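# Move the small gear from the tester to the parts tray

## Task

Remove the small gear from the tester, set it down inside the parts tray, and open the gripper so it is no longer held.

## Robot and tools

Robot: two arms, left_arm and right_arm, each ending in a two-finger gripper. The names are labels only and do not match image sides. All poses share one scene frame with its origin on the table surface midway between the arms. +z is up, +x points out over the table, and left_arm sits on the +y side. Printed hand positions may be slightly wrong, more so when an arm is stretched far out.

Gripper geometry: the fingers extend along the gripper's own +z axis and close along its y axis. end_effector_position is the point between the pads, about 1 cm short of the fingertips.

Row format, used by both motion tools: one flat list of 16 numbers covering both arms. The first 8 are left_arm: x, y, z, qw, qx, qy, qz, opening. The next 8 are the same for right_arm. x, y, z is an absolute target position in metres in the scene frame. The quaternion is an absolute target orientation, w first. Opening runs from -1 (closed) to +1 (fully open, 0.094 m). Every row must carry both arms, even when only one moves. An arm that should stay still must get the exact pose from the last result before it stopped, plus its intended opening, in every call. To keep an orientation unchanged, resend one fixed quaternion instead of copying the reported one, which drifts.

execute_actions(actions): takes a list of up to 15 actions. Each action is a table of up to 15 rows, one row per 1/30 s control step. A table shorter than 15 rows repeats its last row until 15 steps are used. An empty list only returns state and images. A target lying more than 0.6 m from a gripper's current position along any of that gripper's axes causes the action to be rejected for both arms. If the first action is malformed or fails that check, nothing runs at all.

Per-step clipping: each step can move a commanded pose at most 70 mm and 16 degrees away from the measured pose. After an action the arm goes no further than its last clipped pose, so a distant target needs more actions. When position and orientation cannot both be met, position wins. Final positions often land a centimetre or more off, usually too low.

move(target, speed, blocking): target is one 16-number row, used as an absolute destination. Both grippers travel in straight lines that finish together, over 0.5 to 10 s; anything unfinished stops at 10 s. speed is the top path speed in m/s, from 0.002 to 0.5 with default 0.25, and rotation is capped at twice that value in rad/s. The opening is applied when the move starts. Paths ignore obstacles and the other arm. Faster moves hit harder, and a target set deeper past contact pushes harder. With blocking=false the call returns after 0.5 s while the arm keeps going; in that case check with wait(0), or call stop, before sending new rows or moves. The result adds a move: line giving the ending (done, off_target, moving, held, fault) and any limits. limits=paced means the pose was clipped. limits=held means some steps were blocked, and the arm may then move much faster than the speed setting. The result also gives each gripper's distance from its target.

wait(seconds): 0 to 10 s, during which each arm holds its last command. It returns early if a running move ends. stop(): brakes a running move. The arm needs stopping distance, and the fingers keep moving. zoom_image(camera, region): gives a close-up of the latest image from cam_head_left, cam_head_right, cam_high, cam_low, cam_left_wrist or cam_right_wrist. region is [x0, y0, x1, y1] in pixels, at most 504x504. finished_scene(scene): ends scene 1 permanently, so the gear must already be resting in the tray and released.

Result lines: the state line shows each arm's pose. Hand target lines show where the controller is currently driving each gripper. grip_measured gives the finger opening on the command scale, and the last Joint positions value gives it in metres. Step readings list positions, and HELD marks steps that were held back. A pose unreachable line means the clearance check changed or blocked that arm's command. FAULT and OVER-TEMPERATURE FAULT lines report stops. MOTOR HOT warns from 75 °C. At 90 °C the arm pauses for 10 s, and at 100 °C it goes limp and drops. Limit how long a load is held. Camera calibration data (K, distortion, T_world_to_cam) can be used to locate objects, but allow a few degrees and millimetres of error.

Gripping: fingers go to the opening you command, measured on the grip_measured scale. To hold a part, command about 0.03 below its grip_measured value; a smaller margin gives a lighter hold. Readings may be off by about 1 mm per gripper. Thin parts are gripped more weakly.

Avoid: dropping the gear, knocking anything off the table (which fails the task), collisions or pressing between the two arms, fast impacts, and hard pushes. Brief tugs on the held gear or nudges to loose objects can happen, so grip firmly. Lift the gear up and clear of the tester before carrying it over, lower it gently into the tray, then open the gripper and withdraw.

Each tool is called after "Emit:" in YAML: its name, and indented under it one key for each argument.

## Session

Emit:
execute_actions:
  actions: []

Scene clock: 0.00 s.
left_arm: end_effector_position=(+0.5580, +0.5609, +0.2546) grip_measured=+1.000 end_effector_quat_wxyz=(+0.142, +0.081, +0.664, +0.730) | right_arm: end_effector_position=(+0.2430, +0.1938, +0.2007) grip_measured=+1.000 end_effector_quat_wxyz=(-0.565, +0.680, -0.273, -0.379)
Joint positions: left_arm=[ 0.141  2.218  1.545  0.853 -0.936  1.645  0.094] | right_arm=[ 0.726  1.984  1.168  0.684 -0.976 -0.709  0.094]
Joint velocities: left_arm=[-0.002 -0.012 -0.007 -0.037  0.007 -0.007  0.   ] | right_arm=[-0.007 -0.017 -0.002  0.051  0.037  0.007  0.   ]
Joint torques (N m, as the arm reports them, + toward a larger angle): no reading
Hand target (left_arm): +0.556, +0.560, +0.275; +0.160, +0.063, +0.655, +0.736
Hand target (right_arm): +0.243, +0.194, +0.212; -0.573, +0.678, -0.264, -0.377
camera_calibration (this result's frames):
cam_left_wrist: T_world_to_cam=[[0.229219, -0.00832943, -0.973339, 0.124002], [-0.962403, -0.15166, -0.225346, 0.717021], [-0.145739, 0.988398, -0.0427796, -0.373162], [0, 0, 0, 1]] pos_world=[0.607255, 0.478608, 0.26631]
cam_right_wrist: T_world_to_cam=[[0.900976, 0.263125, 0.344974, -0.332585], [0.433426, -0.50993, -0.743044, 0.187923], [-0.0196009, 0.818985, -0.57348, 0.0688706], [0, 0, 0, 1]] pos_world=[0.219551, 0.126935, 0.293864]

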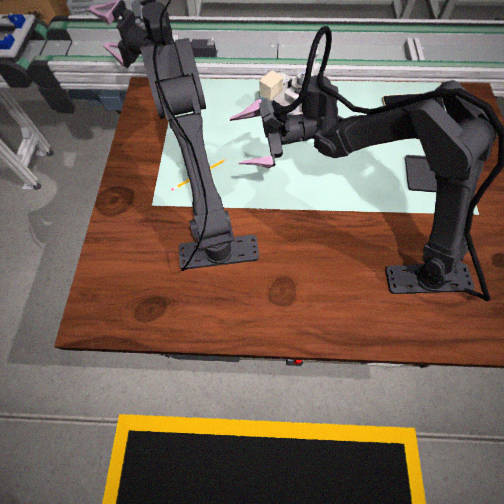

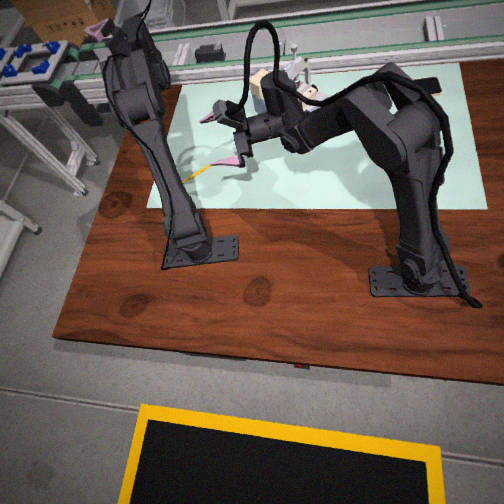

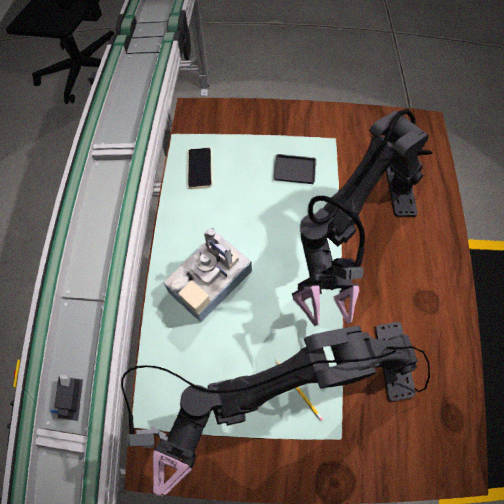

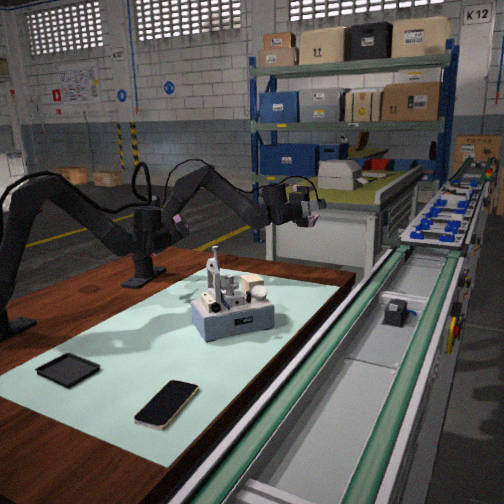

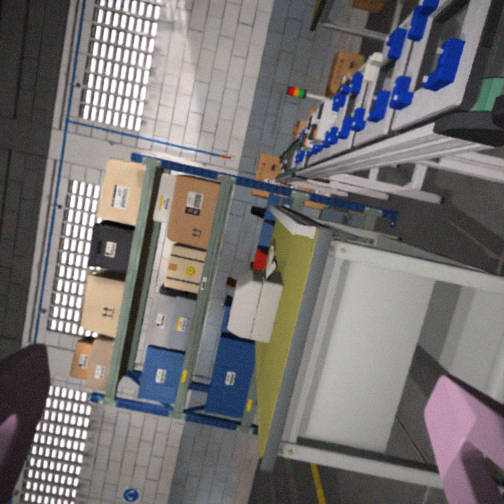

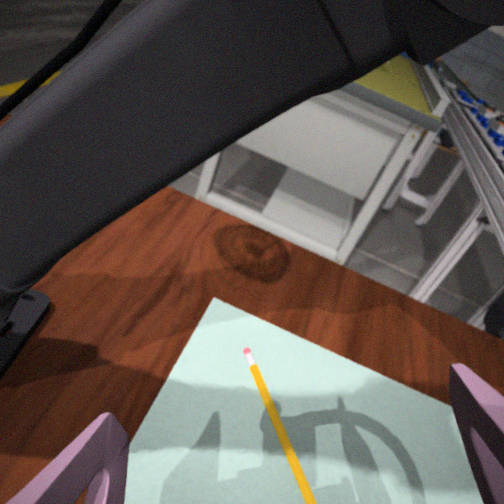

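Emit:
move:
  target: [0.47,0.28,0.36,0.321,0.321,0.883,-0.117,0.2,0.36,-0.15,0.19,0.641,-0.299,0.641,0.299,-0.35]

Emit:
move:
  target: [0.47,0.05,0.31,0.321,0.321,0.883,-0.117,0.2,0.44,-0.07,0.162,0.641,-0.299,0.641,0.299,-0.35]
  speed: 0.2

Scene clock: 8.87 s.
left_arm: end_effector_position=(+0.4742, +0.2819, +0.3479) grip_measured=+0.203 end_effector_quat_wxyz=(+0.358, +0.313, +0.875, -0.087) | right_arm: end_effector_position=(+0.3597, -0.1491, +0.1851) grip_measured=-0.349 end_effector_quat_wxyz=(+0.636, -0.297, +0.646, +0.299)
Joint positions: left_arm=[ 0.14   1.977  2.516 -1.578  0.564  0.842  0.057] | right_arm=[-0.128  1.559  0.442  1.098 -0.926 -0.007  0.031]
Joint velocities: left_arm=[ 0.002  0.002  0.002  0.022 -0.022 -0.051  0.   ] | right_arm=[ 0.002  0.002  0.002 -0.066 -0.022 -0.022 -0.001]
Joint torques (N m, as the arm reports them, + toward a larger angle): left_arm=[ 1.25 -9.73  3.42  1.34  0.44 -0.08] | right_arm=[-0.53 -8.88  4.18  1.42 -0.06  0.02]
Hand target (left_arm): +0.466, +0.281, +0.359; +0.371, +0.309, +0.871, -0.091
Hand target (right_arm): +0.356, -0.151, +0.189; +0.638, -0.298, +0.644, +0.299
Off the commanded pose (left_arm): 0.013 m, 6 deg.
Off the commanded pose (right_arm): 0.005 m, 1 deg.
joint sent to its limit (left arm) — the command would take joint 4 (wrist pitch) past its lower limit, so that joint was sent only as far as its limit.
move: off_target (left_arm)
camera_calibration (this result's frames):
cam_left_wrist: T_world_to_cam=[[-0.543653, -0.836977, 0.0625372, 0.471383], [-0.816356, 0.510008, -0.271024, 0.375227], [0.194946, -0.198395, -0.960539, 0.386634], [0, 0, 0, 1]] pos_world=[0.487215, 0.279874, 0.443593]
cam_right_wrist: T_world_to_cam=[[0.767415, -0.590911, -0.248792, -0.311513], [-0.492111, -0.294138, -0.819335, 0.330148], [0.410975, 0.751203, -0.51652, 0.167535], [0, 0, 0, 1]] pos_world=[0.332677, -0.212821, 0.279535]

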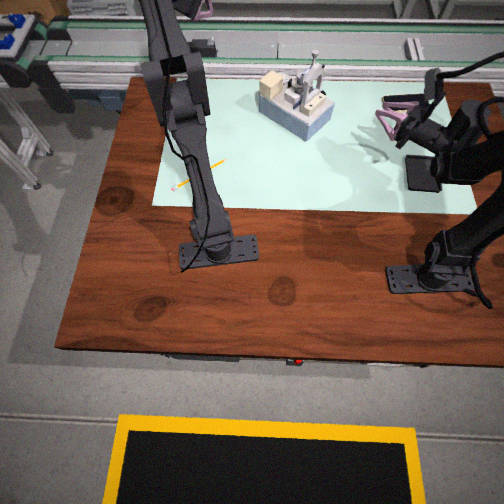

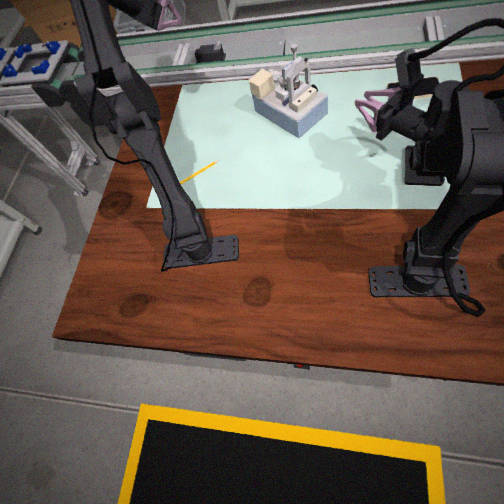

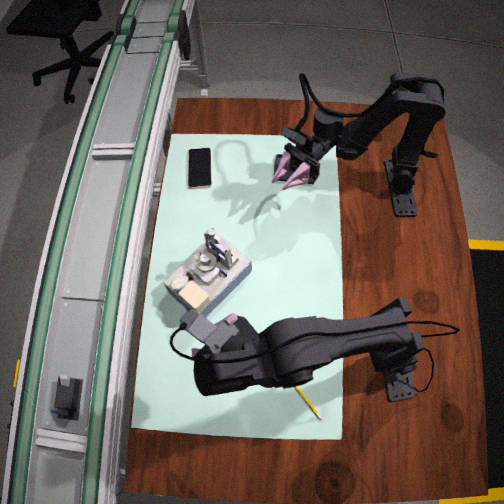

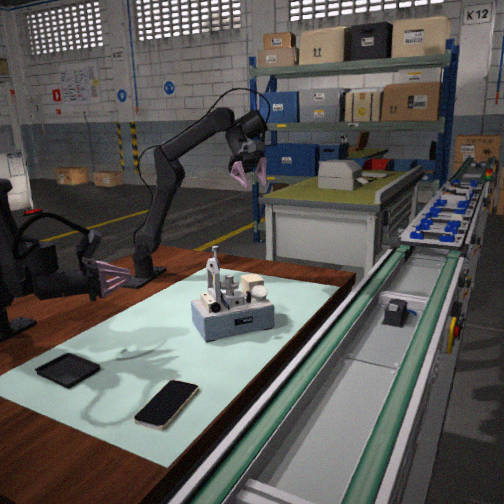

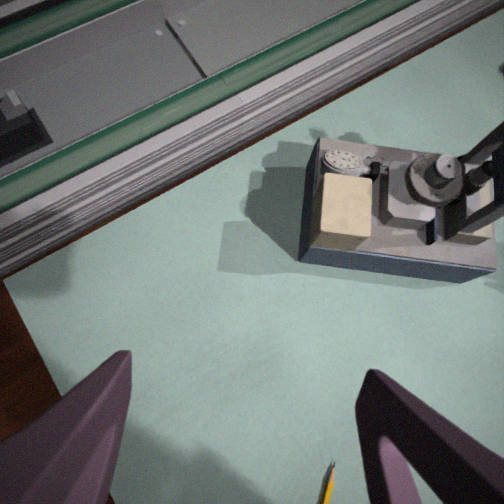

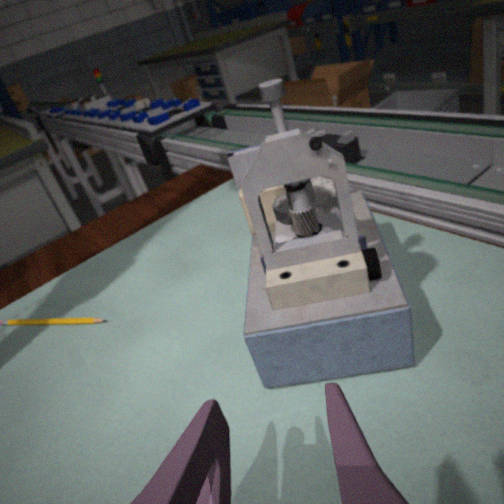

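Scene clock: 10.63 s.
left_arm: end_effector_position=(+0.4643, +0.0531, +0.2989) grip_measured=+0.203 end_effector_quat_wxyz=(+0.303, +0.326, +0.888, -0.114) | right_arm: end_effector_position=(+0.4344, -0.0747, +0.1467) grip_measured=-0.349 end_effector_quat_wxyz=(+0.622, -0.296, +0.659, +0.302)
Joint positions: left_arm=[-0.521  1.848  2.123 -1.22   0.22   0.285  0.057] | right_arm=[ 0.111  1.936  0.736  1.143 -0.689 -0.006  0.031]
Joint velocities: left_arm=[-0.017 -0.007  0.007 -0.037 -0.051 -0.007 -0.001] | right_arm=[-0.012  0.012 -0.002 -0.022 -0.007  0.051 -0.   ]
Joint torques (N m, as the arm reports them, + toward a larger angle): left_arm=[-0.01 -8.12  6.34  1.77  0.09 -0.15] | right_arm=[  0.5  -10.26   6.69   1.81   0.03  -0.02]
Hand target (left_arm): +0.468, +0.052, +0.310; +0.322, +0.322, +0.883, -0.113
Hand target (right_arm): +0.440, -0.071, +0.162; +0.640, -0.300, +0.641, +0.298
Off the commanded pose (left_arm): 0.013 m, 2 deg.
Off the commanded pose (right_arm): 0.017 m, 3 deg.
move: off_target (left_arm, right_arm)
camera_calibration (this result's frames):
cam_left_wrist: T_world_to_cam=[[-0.568204, -0.812644, 0.129439, 0.267697], [-0.819963, 0.545884, -0.172255, 0.440761], [0.0693235, -0.204011, -0.976511, 0.359496], [0, 0, 0, 1]] pos_world=[0.488592, 0.0502793, 0.392324]
cam_right_wrist: T_world_to_cam=[[0.759113, -0.591947, -0.270826, -0.32765], [-0.521635, -0.304273, -0.797066, 0.366077], [0.389416, 0.746335, -0.539758, 0.0735027], [0, 0, 0, 1]] pos_world=[0.411059, -0.137422, 0.242725]

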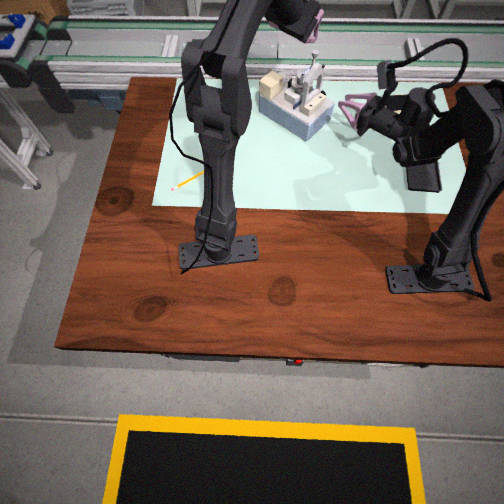

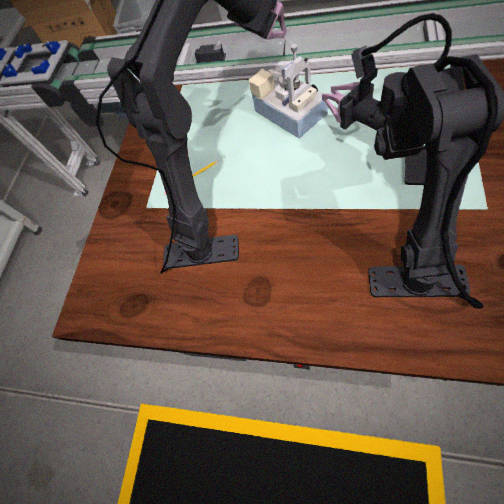

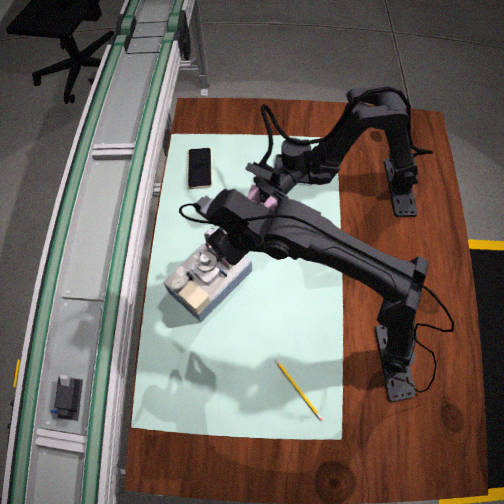

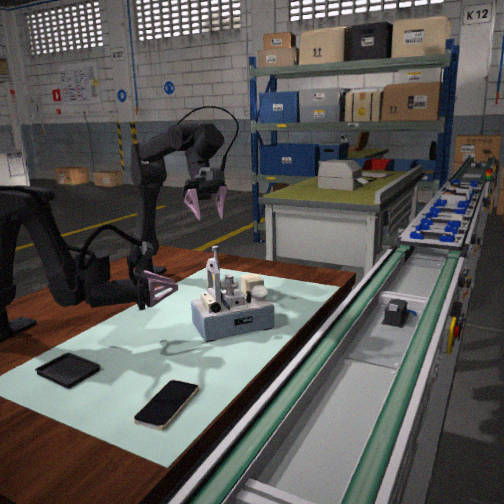

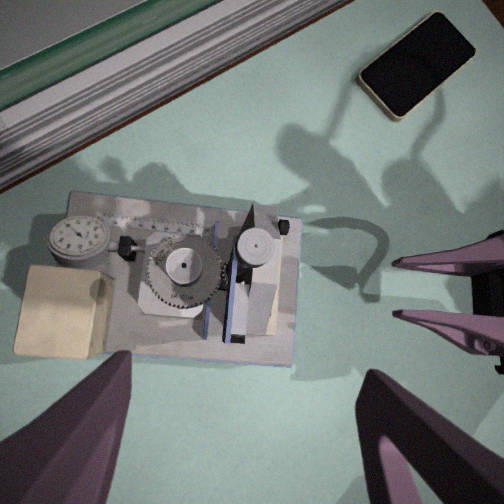

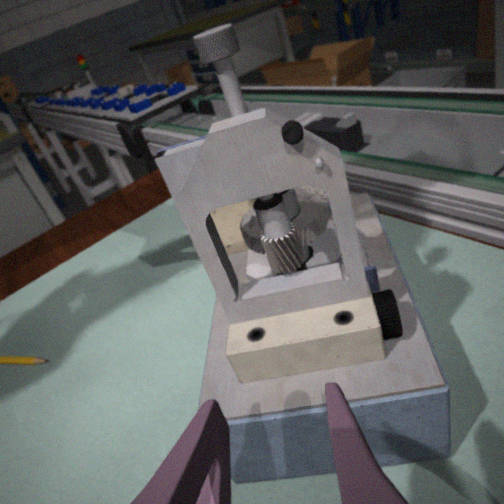

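Emit:
move:
  target: [0.502,0.007,0.232,0.321,0.321,0.883,-0.117,0.2,0.497,0.0,0.164,0.641,-0.299,0.641,0.299,-0.42]
  speed: 0.06

Scene clock: 15.13 s.
left_arm: end_effector_position=(+0.5008, +0.0124, +0.2253) grip_measured=+0.203 end_effector_quat_wxyz=(+0.308, +0.320, +0.888, -0.115) | right_arm: end_effector_position=(+0.4933, -0.0056, +0.1529) grip_measured=-0.419 end_effector_quat_wxyz=(+0.632, -0.299, +0.649, +0.299)
Joint positions: left_arm=[-0.586  1.924  1.902 -0.899  0.178  0.218  0.057] | right_arm=[ 0.254  2.131  1.077  1.028 -0.545 -0.004  0.027]
Joint velocities: left_arm=[ 0.007 -0.002  0.012 -0.081  0.007 -0.037  0.   ] | right_arm=[ 0.007  0.017 -0.007  0.007  0.007 -0.007 -0.002]
Joint torques (N m, as the arm reports them, + toward a larger angle): left_arm=[-0.82 -9.34  5.75  1.81  0.07 -0.08] | right_arm=[  0.42 -12.96   7.3    1.63   0.01  -0.02]
Hand target (left_arm): +0.502, +0.007, +0.232; +0.321, +0.321, +0.883, -0.117
Hand target (right_arm): +0.498, -0.001, +0.164; +0.641, -0.299, +0.641, +0.298
Off the commanded pose (left_arm): 0.009 m, 2 deg.
Off the commanded pose (right_arm): 0.013 m, 1 deg.
move: off_target (right_arm)
camera_calibration (this result's frames):
cam_left_wrist: T_world_to_cam=[[-0.559477, -0.81823, 0.132236, 0.259988], [-0.825037, 0.534494, -0.183385, 0.485464], [0.0793711, -0.211699, -0.974107, 0.271333], [0, 0, 0, 1]] pos_world=[0.524447, 0.0106935, 0.318954]
cam_right_wrist: T_world_to_cam=[[0.766466, -0.591652, -0.249956, -0.33659], [-0.497801, -0.3013, -0.813273, 0.413596], [0.405863, 0.747774, -0.525461, -0.00799451], [0, 0, 0, 1]] pos_world=[0.467117, -0.0685493, 0.248033]

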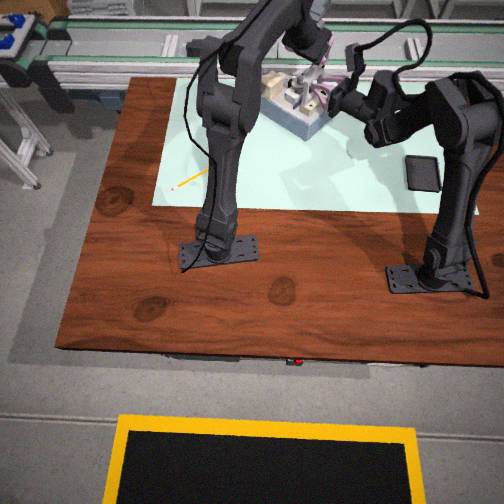

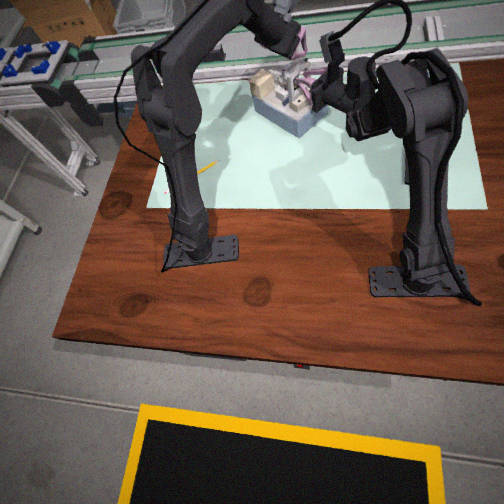

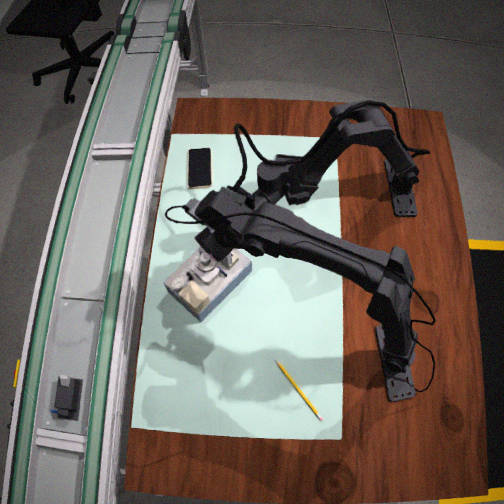

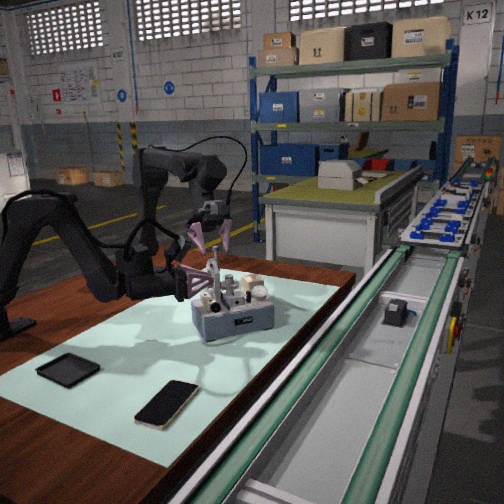

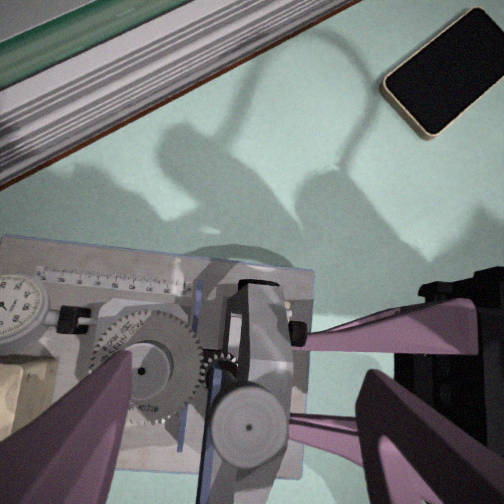

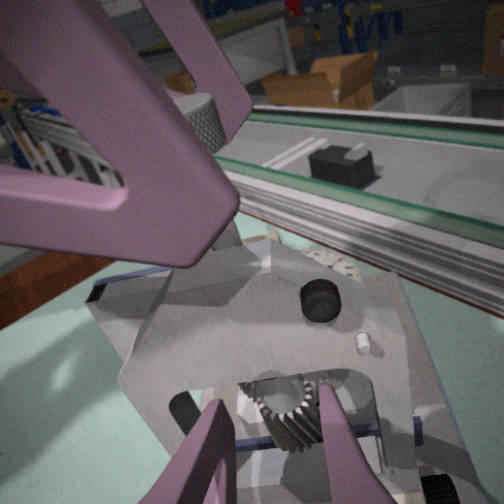

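Emit:
move:
  target: [0.502,0.007,0.232,0.321,0.321,0.883,-0.117,-0.75,0.513,0.018,0.163,0.641,-0.299,0.641,0.299,-0.42]
  speed: 0.025

Scene clock: 18.13 s.
left_arm: end_effector_position=(+0.5019, +0.0130, +0.2252) grip_measured=-0.709 end_effector_quat_wxyz=(+0.309, +0.319, +0.889, -0.112) | right_arm: end_effector_position=(+0.5089, +0.0123, +0.1496) grip_measured=-0.419 end_effector_quat_wxyz=(+0.630, -0.299, +0.651, +0.299)
Joint positions: left_arm=[-0.586  1.925  1.902 -0.896  0.172  0.218  0.014] | right_arm=[ 0.282  2.194  1.179  0.985 -0.518 -0.004  0.027]
Joint velocities: left_arm=[-0.002  0.002  0.007 -0.051 -0.007  0.022 -0.001] | right_arm=[-0.002 -0.002 -0.007 -0.007 -0.007  0.022  0.001]
Joint torques (N m, as the arm reports them, + toward a larger angle): left_arm=[-0.79 -9.53  5.82  1.81  0.11 -0.05] | right_arm=[  0.65 -13.85   7.51   1.63   0.09   0.  ]
Hand target (left_arm): +0.502, +0.007, +0.232; +0.321, +0.321, +0.883, -0.117
Hand target (right_arm): +0.513, +0.018, +0.163; +0.641, -0.299, +0.641, +0.299
Off the commanded pose (left_arm): 0.009 m, 2 deg.
Off the commanded pose (right_arm): 0.015 m, 2 deg.
move: off_target (right_arm)
camera_calibration (this result's frames):
cam_left_wrist: T_world_to_cam=[[-0.556836, -0.82075, 0.127686, 0.260845], [-0.826415, 0.531977, -0.184495, 0.486949], [0.0834981, -0.208255, -0.974504, 0.269245], [0, 0, 0, 1]] pos_world=[0.525188, 0.0111137, 0.318913]
cam_right_wrist: T_world_to_cam=[[0.765693, -0.591834, -0.251886, -0.338119], [-0.50092, -0.303032, -0.81071, 0.42521], [0.403477, 0.74693, -0.528491, -0.0277115], [0, 0, 0, 1]] pos_world=[0.483072, -0.0505595, 0.24491]

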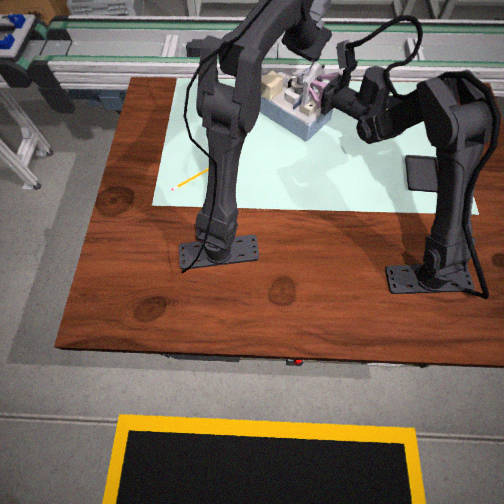

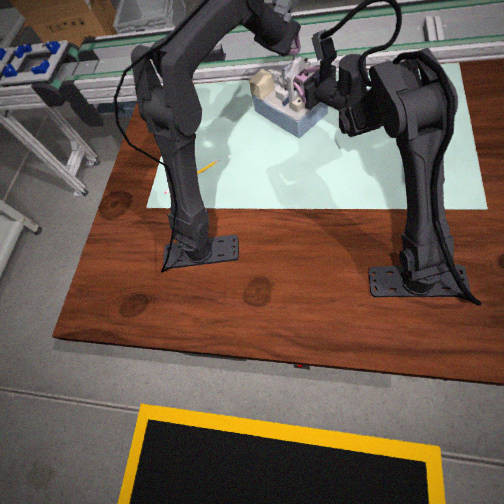

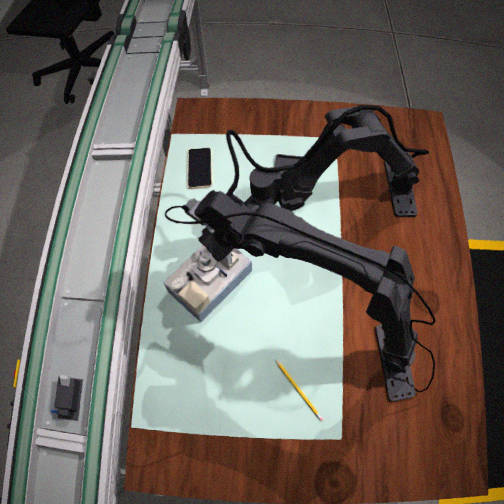

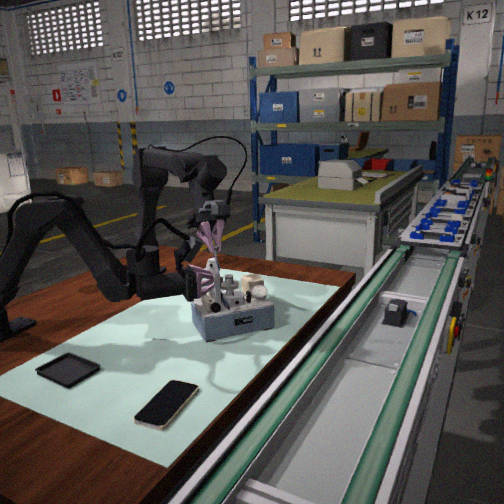

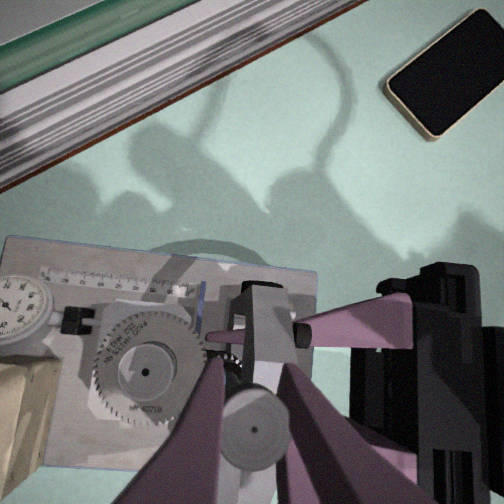

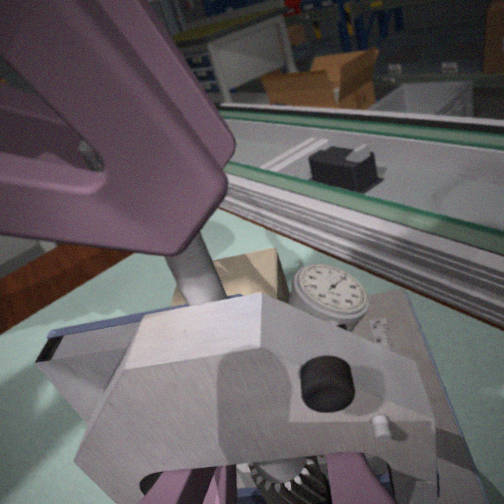

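Emit:
execute_actions:
  actions:
    - [[0.502,0.011,0.258,0.321,0.321,0.883,-0.117,-0.75,0.513,0.018,0.163,0.641,-0.299,0.641,0.299,-0.72]]
    - [[0.502,0.011,0.272,0.321,0.321,0.883,-0.117,-0.75,0.513,0.018,0.166,0.641,-0.299,0.641,0.299,-0.72]]
    - [[0.502,0.011,0.282,0.321,0.321,0.883,-0.117,-0.75,0.513,0.018,0.17,0.641,-0.299,0.641,0.299,-0.72]]
    - [[0.502,0.011,0.292,0.321,0.321,0.883,-0.117,-0.75,0.513,0.018,0.178,0.652,-0.294,0.63,0.304,-0.72]]
    - [[0.502,0.011,0.292,0.321,0.321,0.883,-0.117,-0.75,0.513,0.018,0.186,0.663,-0.288,0.618,0.309,-0.72]]
    - [[0.502,0.011,0.292,0.321,0.321,0.883,-0.117,-0.75,0.513,0.018,0.192,0.668,-0.286,0.612,0.312,-0.72]]

Scene clock: 25.53 s.
left_arm: end_effector_position=(+0.5012, +0.0137, +0.2421) grip_measured=-0.709 end_effector_quat_wxyz=(+0.264, +0.321, +0.903, -0.108) | right_arm: end_effector_position=(+0.5090, +0.0124, +0.1510) grip_measured=-0.683 end_effector_quat_wxyz=(+0.629, -0.291, +0.653, +0.306)
Joint positions: left_arm=[-0.586  2.064  2.231 -1.183  0.17   0.221  0.014] | right_arm=[ 0.282  2.194  1.179  0.991 -0.516  0.021  0.015]
Joint velocities: left_arm=[ 0.007 -0.002  0.017  0.007  0.022  0.022  0.   ] | right_arm=[-0.002 -0.007 -0.012  0.022  0.022 -0.007 -0.001]
Joint torques (N m, as the arm reports them, + toward a larger angle): left_arm=[  0.07 -12.92  10.38   1.59   0.2   -0.08] | right_arm=[  0.61 -15.31   7.64   2.26   0.08   0.21]
Hand target (left_arm): +0.500, +0.012, +0.291; +0.321, +0.321, +0.883, -0.117
Hand target (right_arm): +0.511, +0.017, +0.192; +0.668, -0.286, +0.613, +0.312
Off the commanded pose (left_arm): 0.050 m, 7 deg.
Off the commanded pose (right_arm): 0.042 m, 7 deg.
Step readings (end_effector_position; steps 1 to 15: 1st action; 16 to 30: 2nd action; 31 to 45: 3rd action; 46 to 60: 4th action; 61 to 75: 5th action; 76 to 90: 6th action):
0: left_arm (+0.5019, +0.0130, +0.2252) | right_arm (+0.5089, +0.0123, +0.1495)
1: left_arm (+0.5019, +0.0131, +0.2270) | right_arm (+0.5089, +0.0122, +0.1495)
2: left_arm (+0.5021, +0.0131, +0.2271) | right_arm (+0.5087, +0.0125, +0.1495)
4: left_arm (+0.5018, +0.0132, +0.2266) | right_arm (+0.5087, +0.0126, +0.1495)
8: left_arm (+0.5017, +0.0133, +0.2265) | right_arm (+0.5087, +0.0126, +0.1495)
15: left_arm (+0.5016, +0.0133, +0.2265) | right_arm (+0.5087, +0.0126, +0.1495)
16: left_arm (+0.5018, +0.0133, +0.2278) | right_arm (+0.5087, +0.0126, +0.1495)
17: left_arm (+0.5018, +0.0133, +0.2288) | right_arm (+0.5087, +0.0126, +0.1495)
19: left_arm (+0.5016, +0.0134, +0.2309) | right_arm (+0.5087, +0.0126, +0.1495)
23: left_arm (+0.5015, +0.0134, +0.2321) | right_arm (+0.5087, +0.0126, +0.1495)
30: left_arm (+0.5015, +0.0134, +0.2320) | right_arm (+0.5087, +0.0126, +0.1495)
31: left_arm (+0.5016, +0.0134, +0.2330) | right_arm (+0.5087, +0.0126, +0.1494)
32: left_arm (+0.5016, +0.0135, +0.2339) | right_arm (+0.5087, +0.0126, +0.1493)
34: left_arm (+0.5015, +0.0135, +0.2358) | right_arm (+0.5087, +0.0126, +0.1493)
38: left_arm (+0.5014, +0.0135, +0.2372) | right_arm (+0.5087, +0.0126, +0.1493)
45: left_arm (+0.5013, +0.0136, +0.2371) | right_arm (+0.5087, +0.0126, +0.1493)
46: left_arm (+0.5015, +0.0136, +0.2382) | right_arm (+0.5087, +0.0126, +0.1495)
47: left_arm (+0.5015, +0.0136, +0.2392) | right_arm (+0.5087, +0.0126, +0.1496)
49: left_arm (+0.5014, +0.0136, +0.2410) | right_arm (+0.5087, +0.0126, +0.1496)
53: left_arm (+0.5013, +0.0137, +0.2424) | right_arm (+0.5087, +0.0126, +0.1496)
60: left_arm (+0.5012, +0.0137, +0.2421) | right_arm (+0.5087, +0.0126, +0.1496)
61: left_arm (+0.5012, +0.0137, +0.2421) | right_arm (+0.5088, +0.0125, +0.1503)
62: left_arm (+0.5012, +0.0137, +0.2421) | right_arm (+0.5088, +0.0125, +0.1506)
64: left_arm (+0.5012, +0.0137, +0.2421) | right_arm (+0.5089, +0.0125, +0.1506)
68: left_arm (+0.5012, +0.0137, +0.2421) | right_arm (+0.5090, +0.0124, +0.1506)
75: left_arm (+0.5012, +0.0137, +0.2421) | right_arm (+0.5090, +0.0124, +0.1506)
76: left_arm (+0.5012, +0.0137, +0.2421) | right_arm (+0.5090, +0.0124, +0.1508)
77: left_arm (+0.5012, +0.0137, +0.2421) | right_arm (+0.5090, +0.0124, +0.1509)
79: left_arm (+0.5012, +0.0137, +0.2421) | right_arm (+0.5090, +0.0124, +0.1509)
83: left_arm (+0.5012, +0.0137, +0.2421) | right_arm (+0.5090, +0.0124, +0.1510)
90: end_effector_position above
camera_calibration (this result's frames):
cam_left_wrist: T_world_to_cam=[[-0.546286, -0.825597, 0.141283, 0.250331], [-0.837596, 0.538867, -0.0897467, 0.471701], [-0.002038, -0.167365, -0.985893, 0.331011], [0, 0, 0, 1]] pos_world=[0.532522, 0.00788853, 0.333308]
cam_right_wrist: T_world_to_cam=[[0.760969, -0.58873, -0.272621, -0.332294], [-0.512271, -0.287374, -0.809317, 0.431803], [0.398126, 0.755521, -0.520272, -0.0257703], [0, 0, 0, 1]] pos_world=[0.484326, -0.0520729, 0.245467]

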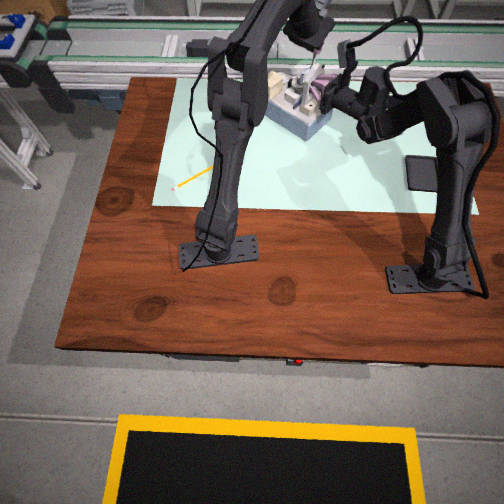

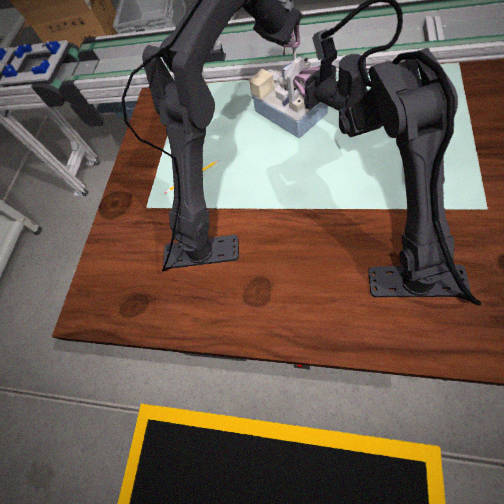

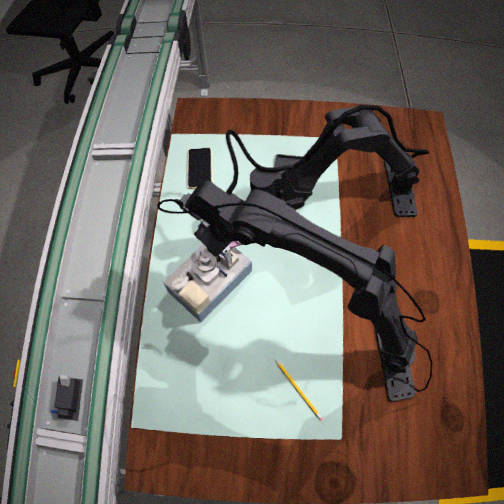

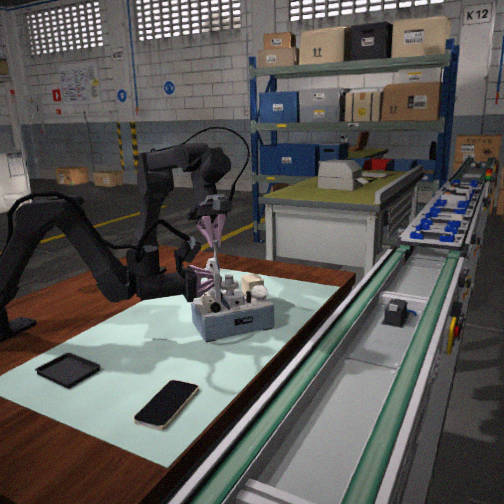

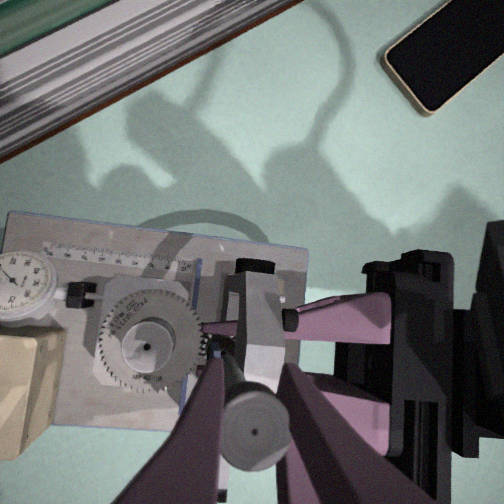

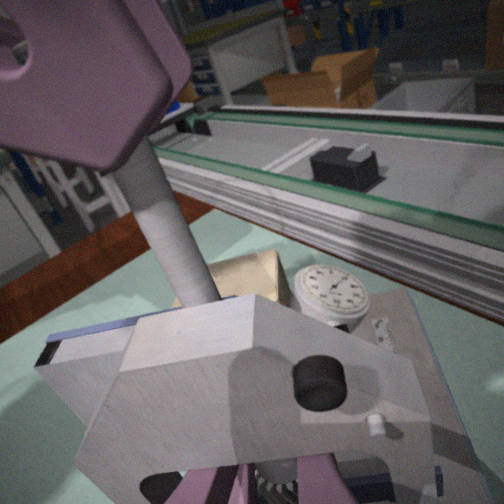

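Emit:
execute_actions:
  actions:
    - [[0.502,0.011,0.292,0.321,0.321,0.883,-0.117,-0.75,0.512,0.012,0.197,0.668,-0.286,0.612,0.312,-0.72]]
    - [[0.502,0.011,0.292,0.321,0.321,0.883,-0.117,-0.75,0.511,0.008,0.202,0.673,-0.283,0.606,0.314,-0.72]]

Scene clock: 28.43 s.
left_arm: end_effector_position=(+0.5012, +0.0137, +0.2421) grip_measured=-0.709 end_effector_quat_wxyz=(+0.264, +0.321, +0.903, -0.108) | right_arm: end_effector_position=(+0.5092, +0.0118, +0.1511) grip_measured=-0.683 end_effector_quat_wxyz=(+0.628, -0.288, +0.654, +0.309)
Joint positions: left_arm=[-0.586  2.064  2.231 -1.183  0.17   0.221  0.014] | right_arm=[ 0.281  2.194  1.179  0.992 -0.518  0.029  0.015]
Joint velocities: left_arm=[-0.002 -0.017 -0.012 -0.081  0.066  0.007  0.001] | right_arm=[-0.002 -0.012 -0.022 -0.007  0.037  0.051  0.   ]
Joint torques (N m, as the arm reports them, + toward a larger angle): left_arm=[ -0.03 -13.08  10.22   1.64   0.21  -0.04] | right_arm=[ -0.64 -17.3    6.45   2.35  -0.07   0.22]
Hand target (left_arm): +0.500, +0.012, +0.291; +0.321, +0.321, +0.883, -0.117
Hand target (right_arm): +0.510, +0.008, +0.201; +0.673, -0.284, +0.607, +0.314
Off the commanded pose (left_arm): 0.050 m, 7 deg.
Off the commanded pose (right_arm): 0.051 m, 8 deg.
Step readings (end_effector_position; steps 1 to 15: 1st action; 16 to 30: 2nd action):
0: left_arm (+0.5012, +0.0137, +0.2421) | right_arm (+0.5090, +0.0124, +0.1510)
1: left_arm (+0.5012, +0.0137, +0.2421) | right_arm (+0.5090, +0.0124, +0.1510)
2: left_arm (+0.5012, +0.0137, +0.2421) | right_arm (+0.5090, +0.0124, +0.1510)
4: left_arm (+0.5012, +0.0137, +0.2421) | right_arm (+0.5090, +0.0124, +0.1510)
8: left_arm (+0.5012, +0.0137, +0.2421) | right_arm (+0.5090, +0.0124, +0.1510)
15: left_arm (+0.5012, +0.0137, +0.2421) | right_arm (+0.5090, +0.0124, +0.1510)
16: left_arm (+0.5012, +0.0137, +0.2421) | right_arm (+0.5092, +0.0121, +0.1510)
17: left_arm (+0.5012, +0.0137, +0.2421) | right_arm (+0.5091, +0.0120, +0.1511)
19: left_arm (+0.5012, +0.0137, +0.2421) | right_arm (+0.5091, +0.0120, +0.1511)
23: left_arm (+0.5012, +0.0137, +0.2421) | right_arm (+0.5092, +0.0118, +0.1511)
30: end_effector_position above
camera_calibration (this result's frames):
cam_left_wrist: T_world_to_cam=[[-0.546286, -0.825597, 0.141283, 0.250331], [-0.837596, 0.538867, -0.0897467, 0.471701], [-0.002038, -0.167365, -0.985893, 0.331011], [0, 0, 0, 1]] pos_world=[0.532522, 0.00788853, 0.333308]
cam_right_wrist: T_world_to_cam=[[0.759507, -0.586997, -0.280327, -0.330824], [-0.516841, -0.282864, -0.808, 0.43395], [0.394999, 0.758566, -0.518221, -0.0240795], [0, 0, 0, 1]] pos_world=[0.485058, -0.0531783, 0.245414]

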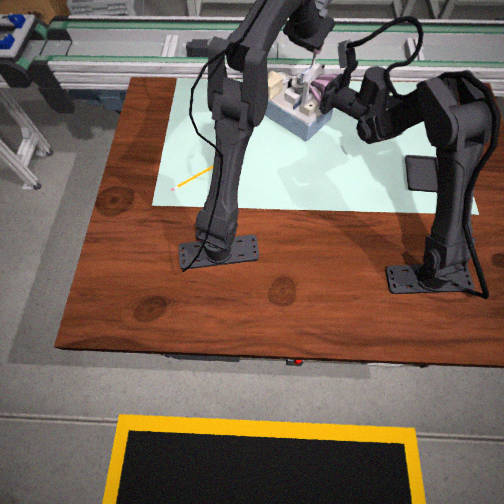

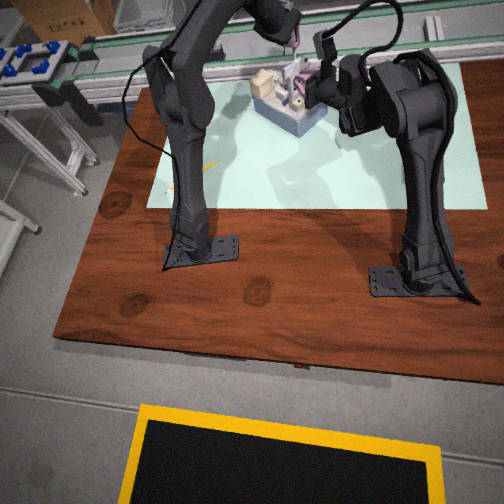

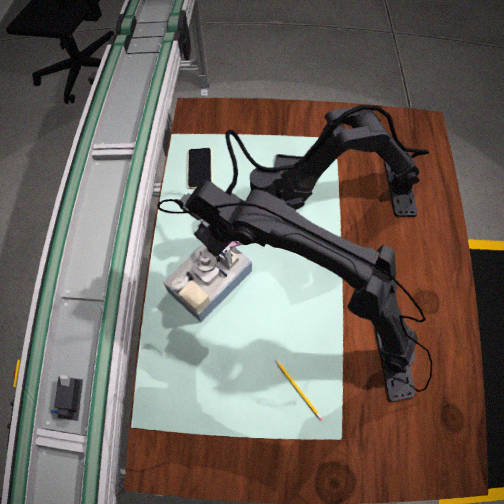

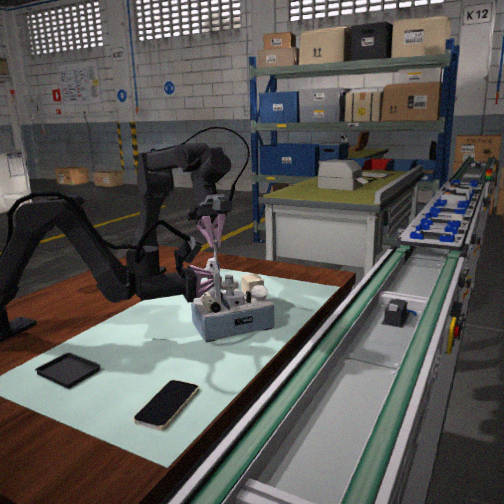

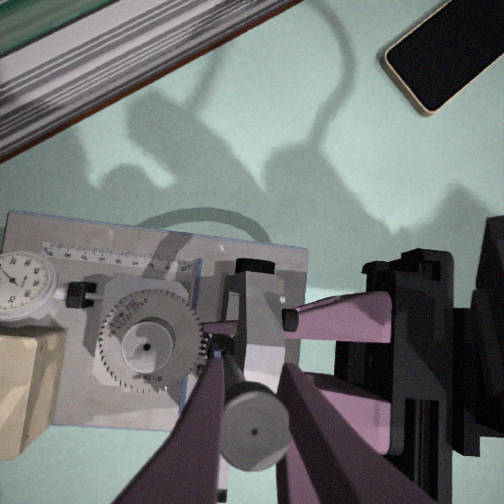

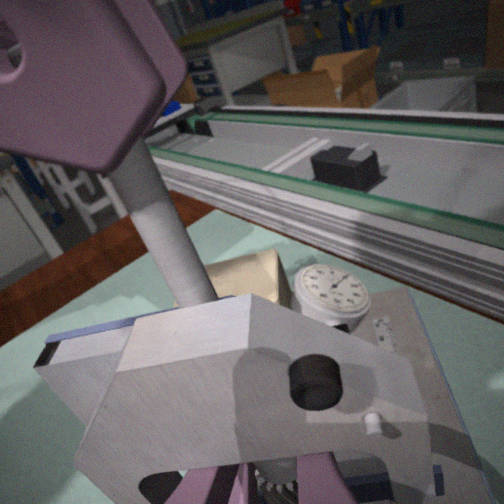

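Emit:
execute_actions:
  actions:
    - [[0.502,0.011,0.292,0.321,0.321,0.883,-0.117,-0.75,0.506,0.006,0.192,0.663,-0.288,0.618,0.309,-0.72]]
    - [[0.502,0.011,0.292,0.321,0.321,0.883,-0.117,-0.75,0.502,0.002,0.188,0.663,-0.288,0.618,0.309,-0.72]]
    - [[0.502,0.011,0.292,0.321,0.321,0.883,-0.117,-0.75,0.498,-0.002,0.186,0.663,-0.288,0.618,0.309,-0.72]]

Scene clock: 32.43 s.
left_arm: end_effector_position=(+0.5012, +0.0137, +0.2421) grip_measured=-0.709 end_effector_quat_wxyz=(+0.264, +0.321, +0.903, -0.108) | right_arm: end_effector_position=(+0.5003, +0.0033, +0.1557) grip_measured=-0.683 end_effector_quat_wxyz=(+0.635, -0.286, +0.648, +0.310)
Joint positions: left_arm=[-0.586  2.064  2.231 -1.183  0.17   0.221  0.014] | right_arm=[ 0.269  2.163  1.121  1.04  -0.528  0.037  0.015]
Joint velocities: left_arm=[ 0.007  0.017  0.007  0.037 -0.066 -0.007  0.   ] | right_arm=[ 0.002 -0.012 -0.002  0.007 -0.022  0.007  0.   ]
Joint torques (N m, as the arm reports them, + toward a larger angle): left_arm=[  0.21 -12.94  10.37   1.67   0.17  -0.09] | right_arm=[ -0.63 -16.38   4.7    2.11  -0.08   0.  ]
Hand target (left_arm): +0.500, +0.012, +0.291; +0.321, +0.321, +0.883, -0.117
Hand target (right_arm): +0.498, -0.001, +0.185; +0.663, -0.288, +0.618, +0.309
Off the commanded pose (left_arm): 0.050 m, 7 deg.
Off the commanded pose (right_arm): 0.031 m, 5 deg.
Step readings (end_effector_position; steps 1 to 15: 1st action; 16 to 30: 2nd action; 31 to 45: 3rd action):
0: left_arm (+0.5012, +0.0137, +0.2421) | right_arm (+0.5092, +0.0118, +0.1511)
1: left_arm (+0.5012, +0.0137, +0.2421) | right_arm (+0.5090, +0.0118, +0.1507)
2: left_arm (+0.5012, +0.0137, +0.2421) | right_arm (+0.5088, +0.0116, +0.1509)
4: left_arm (+0.5012, +0.0137, +0.2421) | right_arm (+0.5085, +0.0113, +0.1512)
8: left_arm (+0.5012, +0.0137, +0.2421) | right_arm (+0.5085, +0.0113, +0.1511)
15: left_arm (+0.5012, +0.0137, +0.2421) | right_arm (+0.5085, +0.0113, +0.1511)
16: left_arm (+0.5012, +0.0137, +0.2421) | right_arm (+0.5080, +0.0108, +0.1507)
17: left_arm (+0.5012, +0.0137, +0.2421) | right_arm (+0.5072, +0.0100, +0.1515)
19: left_arm (+0.5012, +0.0137, +0.2421) | right_arm (+0.5059, +0.0086, +0.1523)
23: left_arm (+0.5012, +0.0137, +0.2421) | right_arm (+0.5051, +0.0075, +0.1530)
30: left_arm (+0.5012, +0.0137, +0.2421) | right_arm (+0.5045, +0.0070, +0.1533)
31: left_arm (+0.5012, +0.0137, +0.2421) | right_arm (+0.5039, +0.0066, +0.1531)
32: left_arm (+0.5012, +0.0137, +0.2421) | right_arm (+0.5027, +0.0059, +0.1532)
34: left_arm (+0.5012, +0.0137, +0.2421) | right_arm (+0.5010, +0.0047, +0.1542)
38: left_arm (+0.5012, +0.0137, +0.2421) | right_arm (+0.5005, +0.0033, +0.1557)
45: end_effector_position above
camera_calibration (this result's frames):
cam_left_wrist: T_world_to_cam=[[-0.546286, -0.825597, 0.141283, 0.250331], [-0.837596, 0.538867, -0.0897467, 0.471701], [-0.002038, -0.167365, -0.985893, 0.331011], [0, 0, 0, 1]] pos_world=[0.532522, 0.00788853, 0.333308]
cam_right_wrist: T_world_to_cam=[[0.762436, -0.584722, -0.277112, -0.329813], [-0.505979, -0.271809, -0.818599, 0.426848], [0.403332, 0.764342, -0.503095, -0.0182446], [0, 0, 0, 1]] pos_world=[0.474796, -0.062883, 0.248843]

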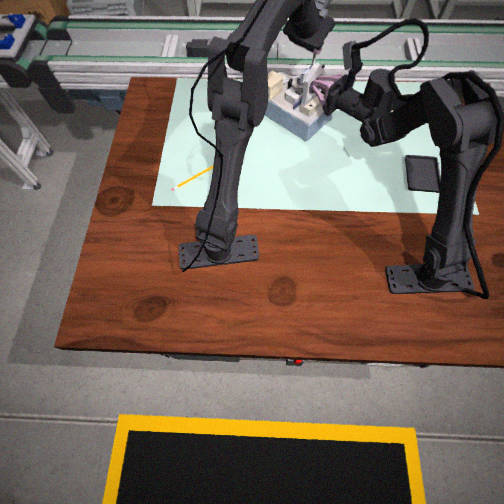

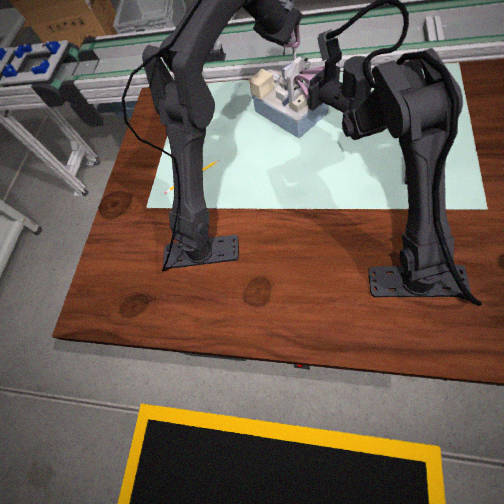

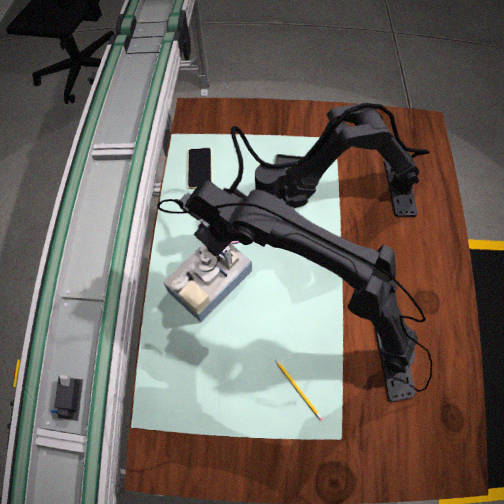

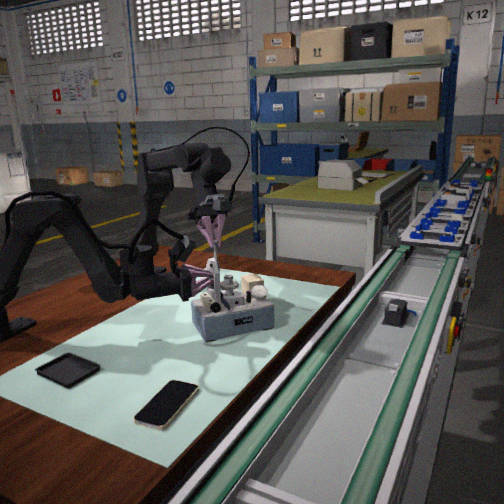

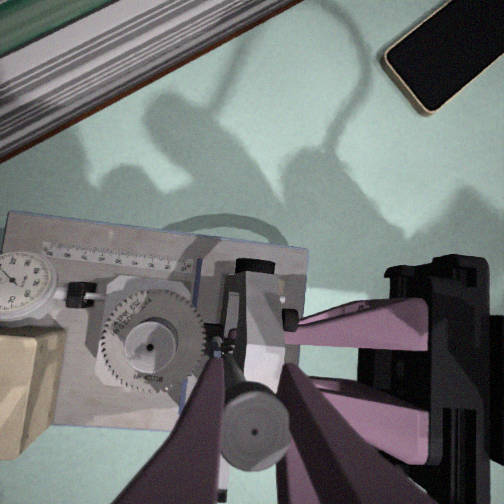

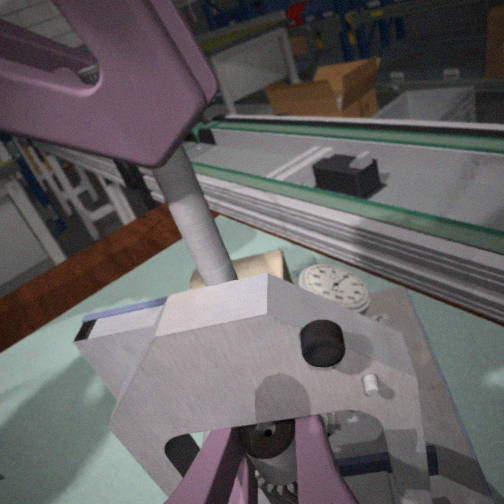

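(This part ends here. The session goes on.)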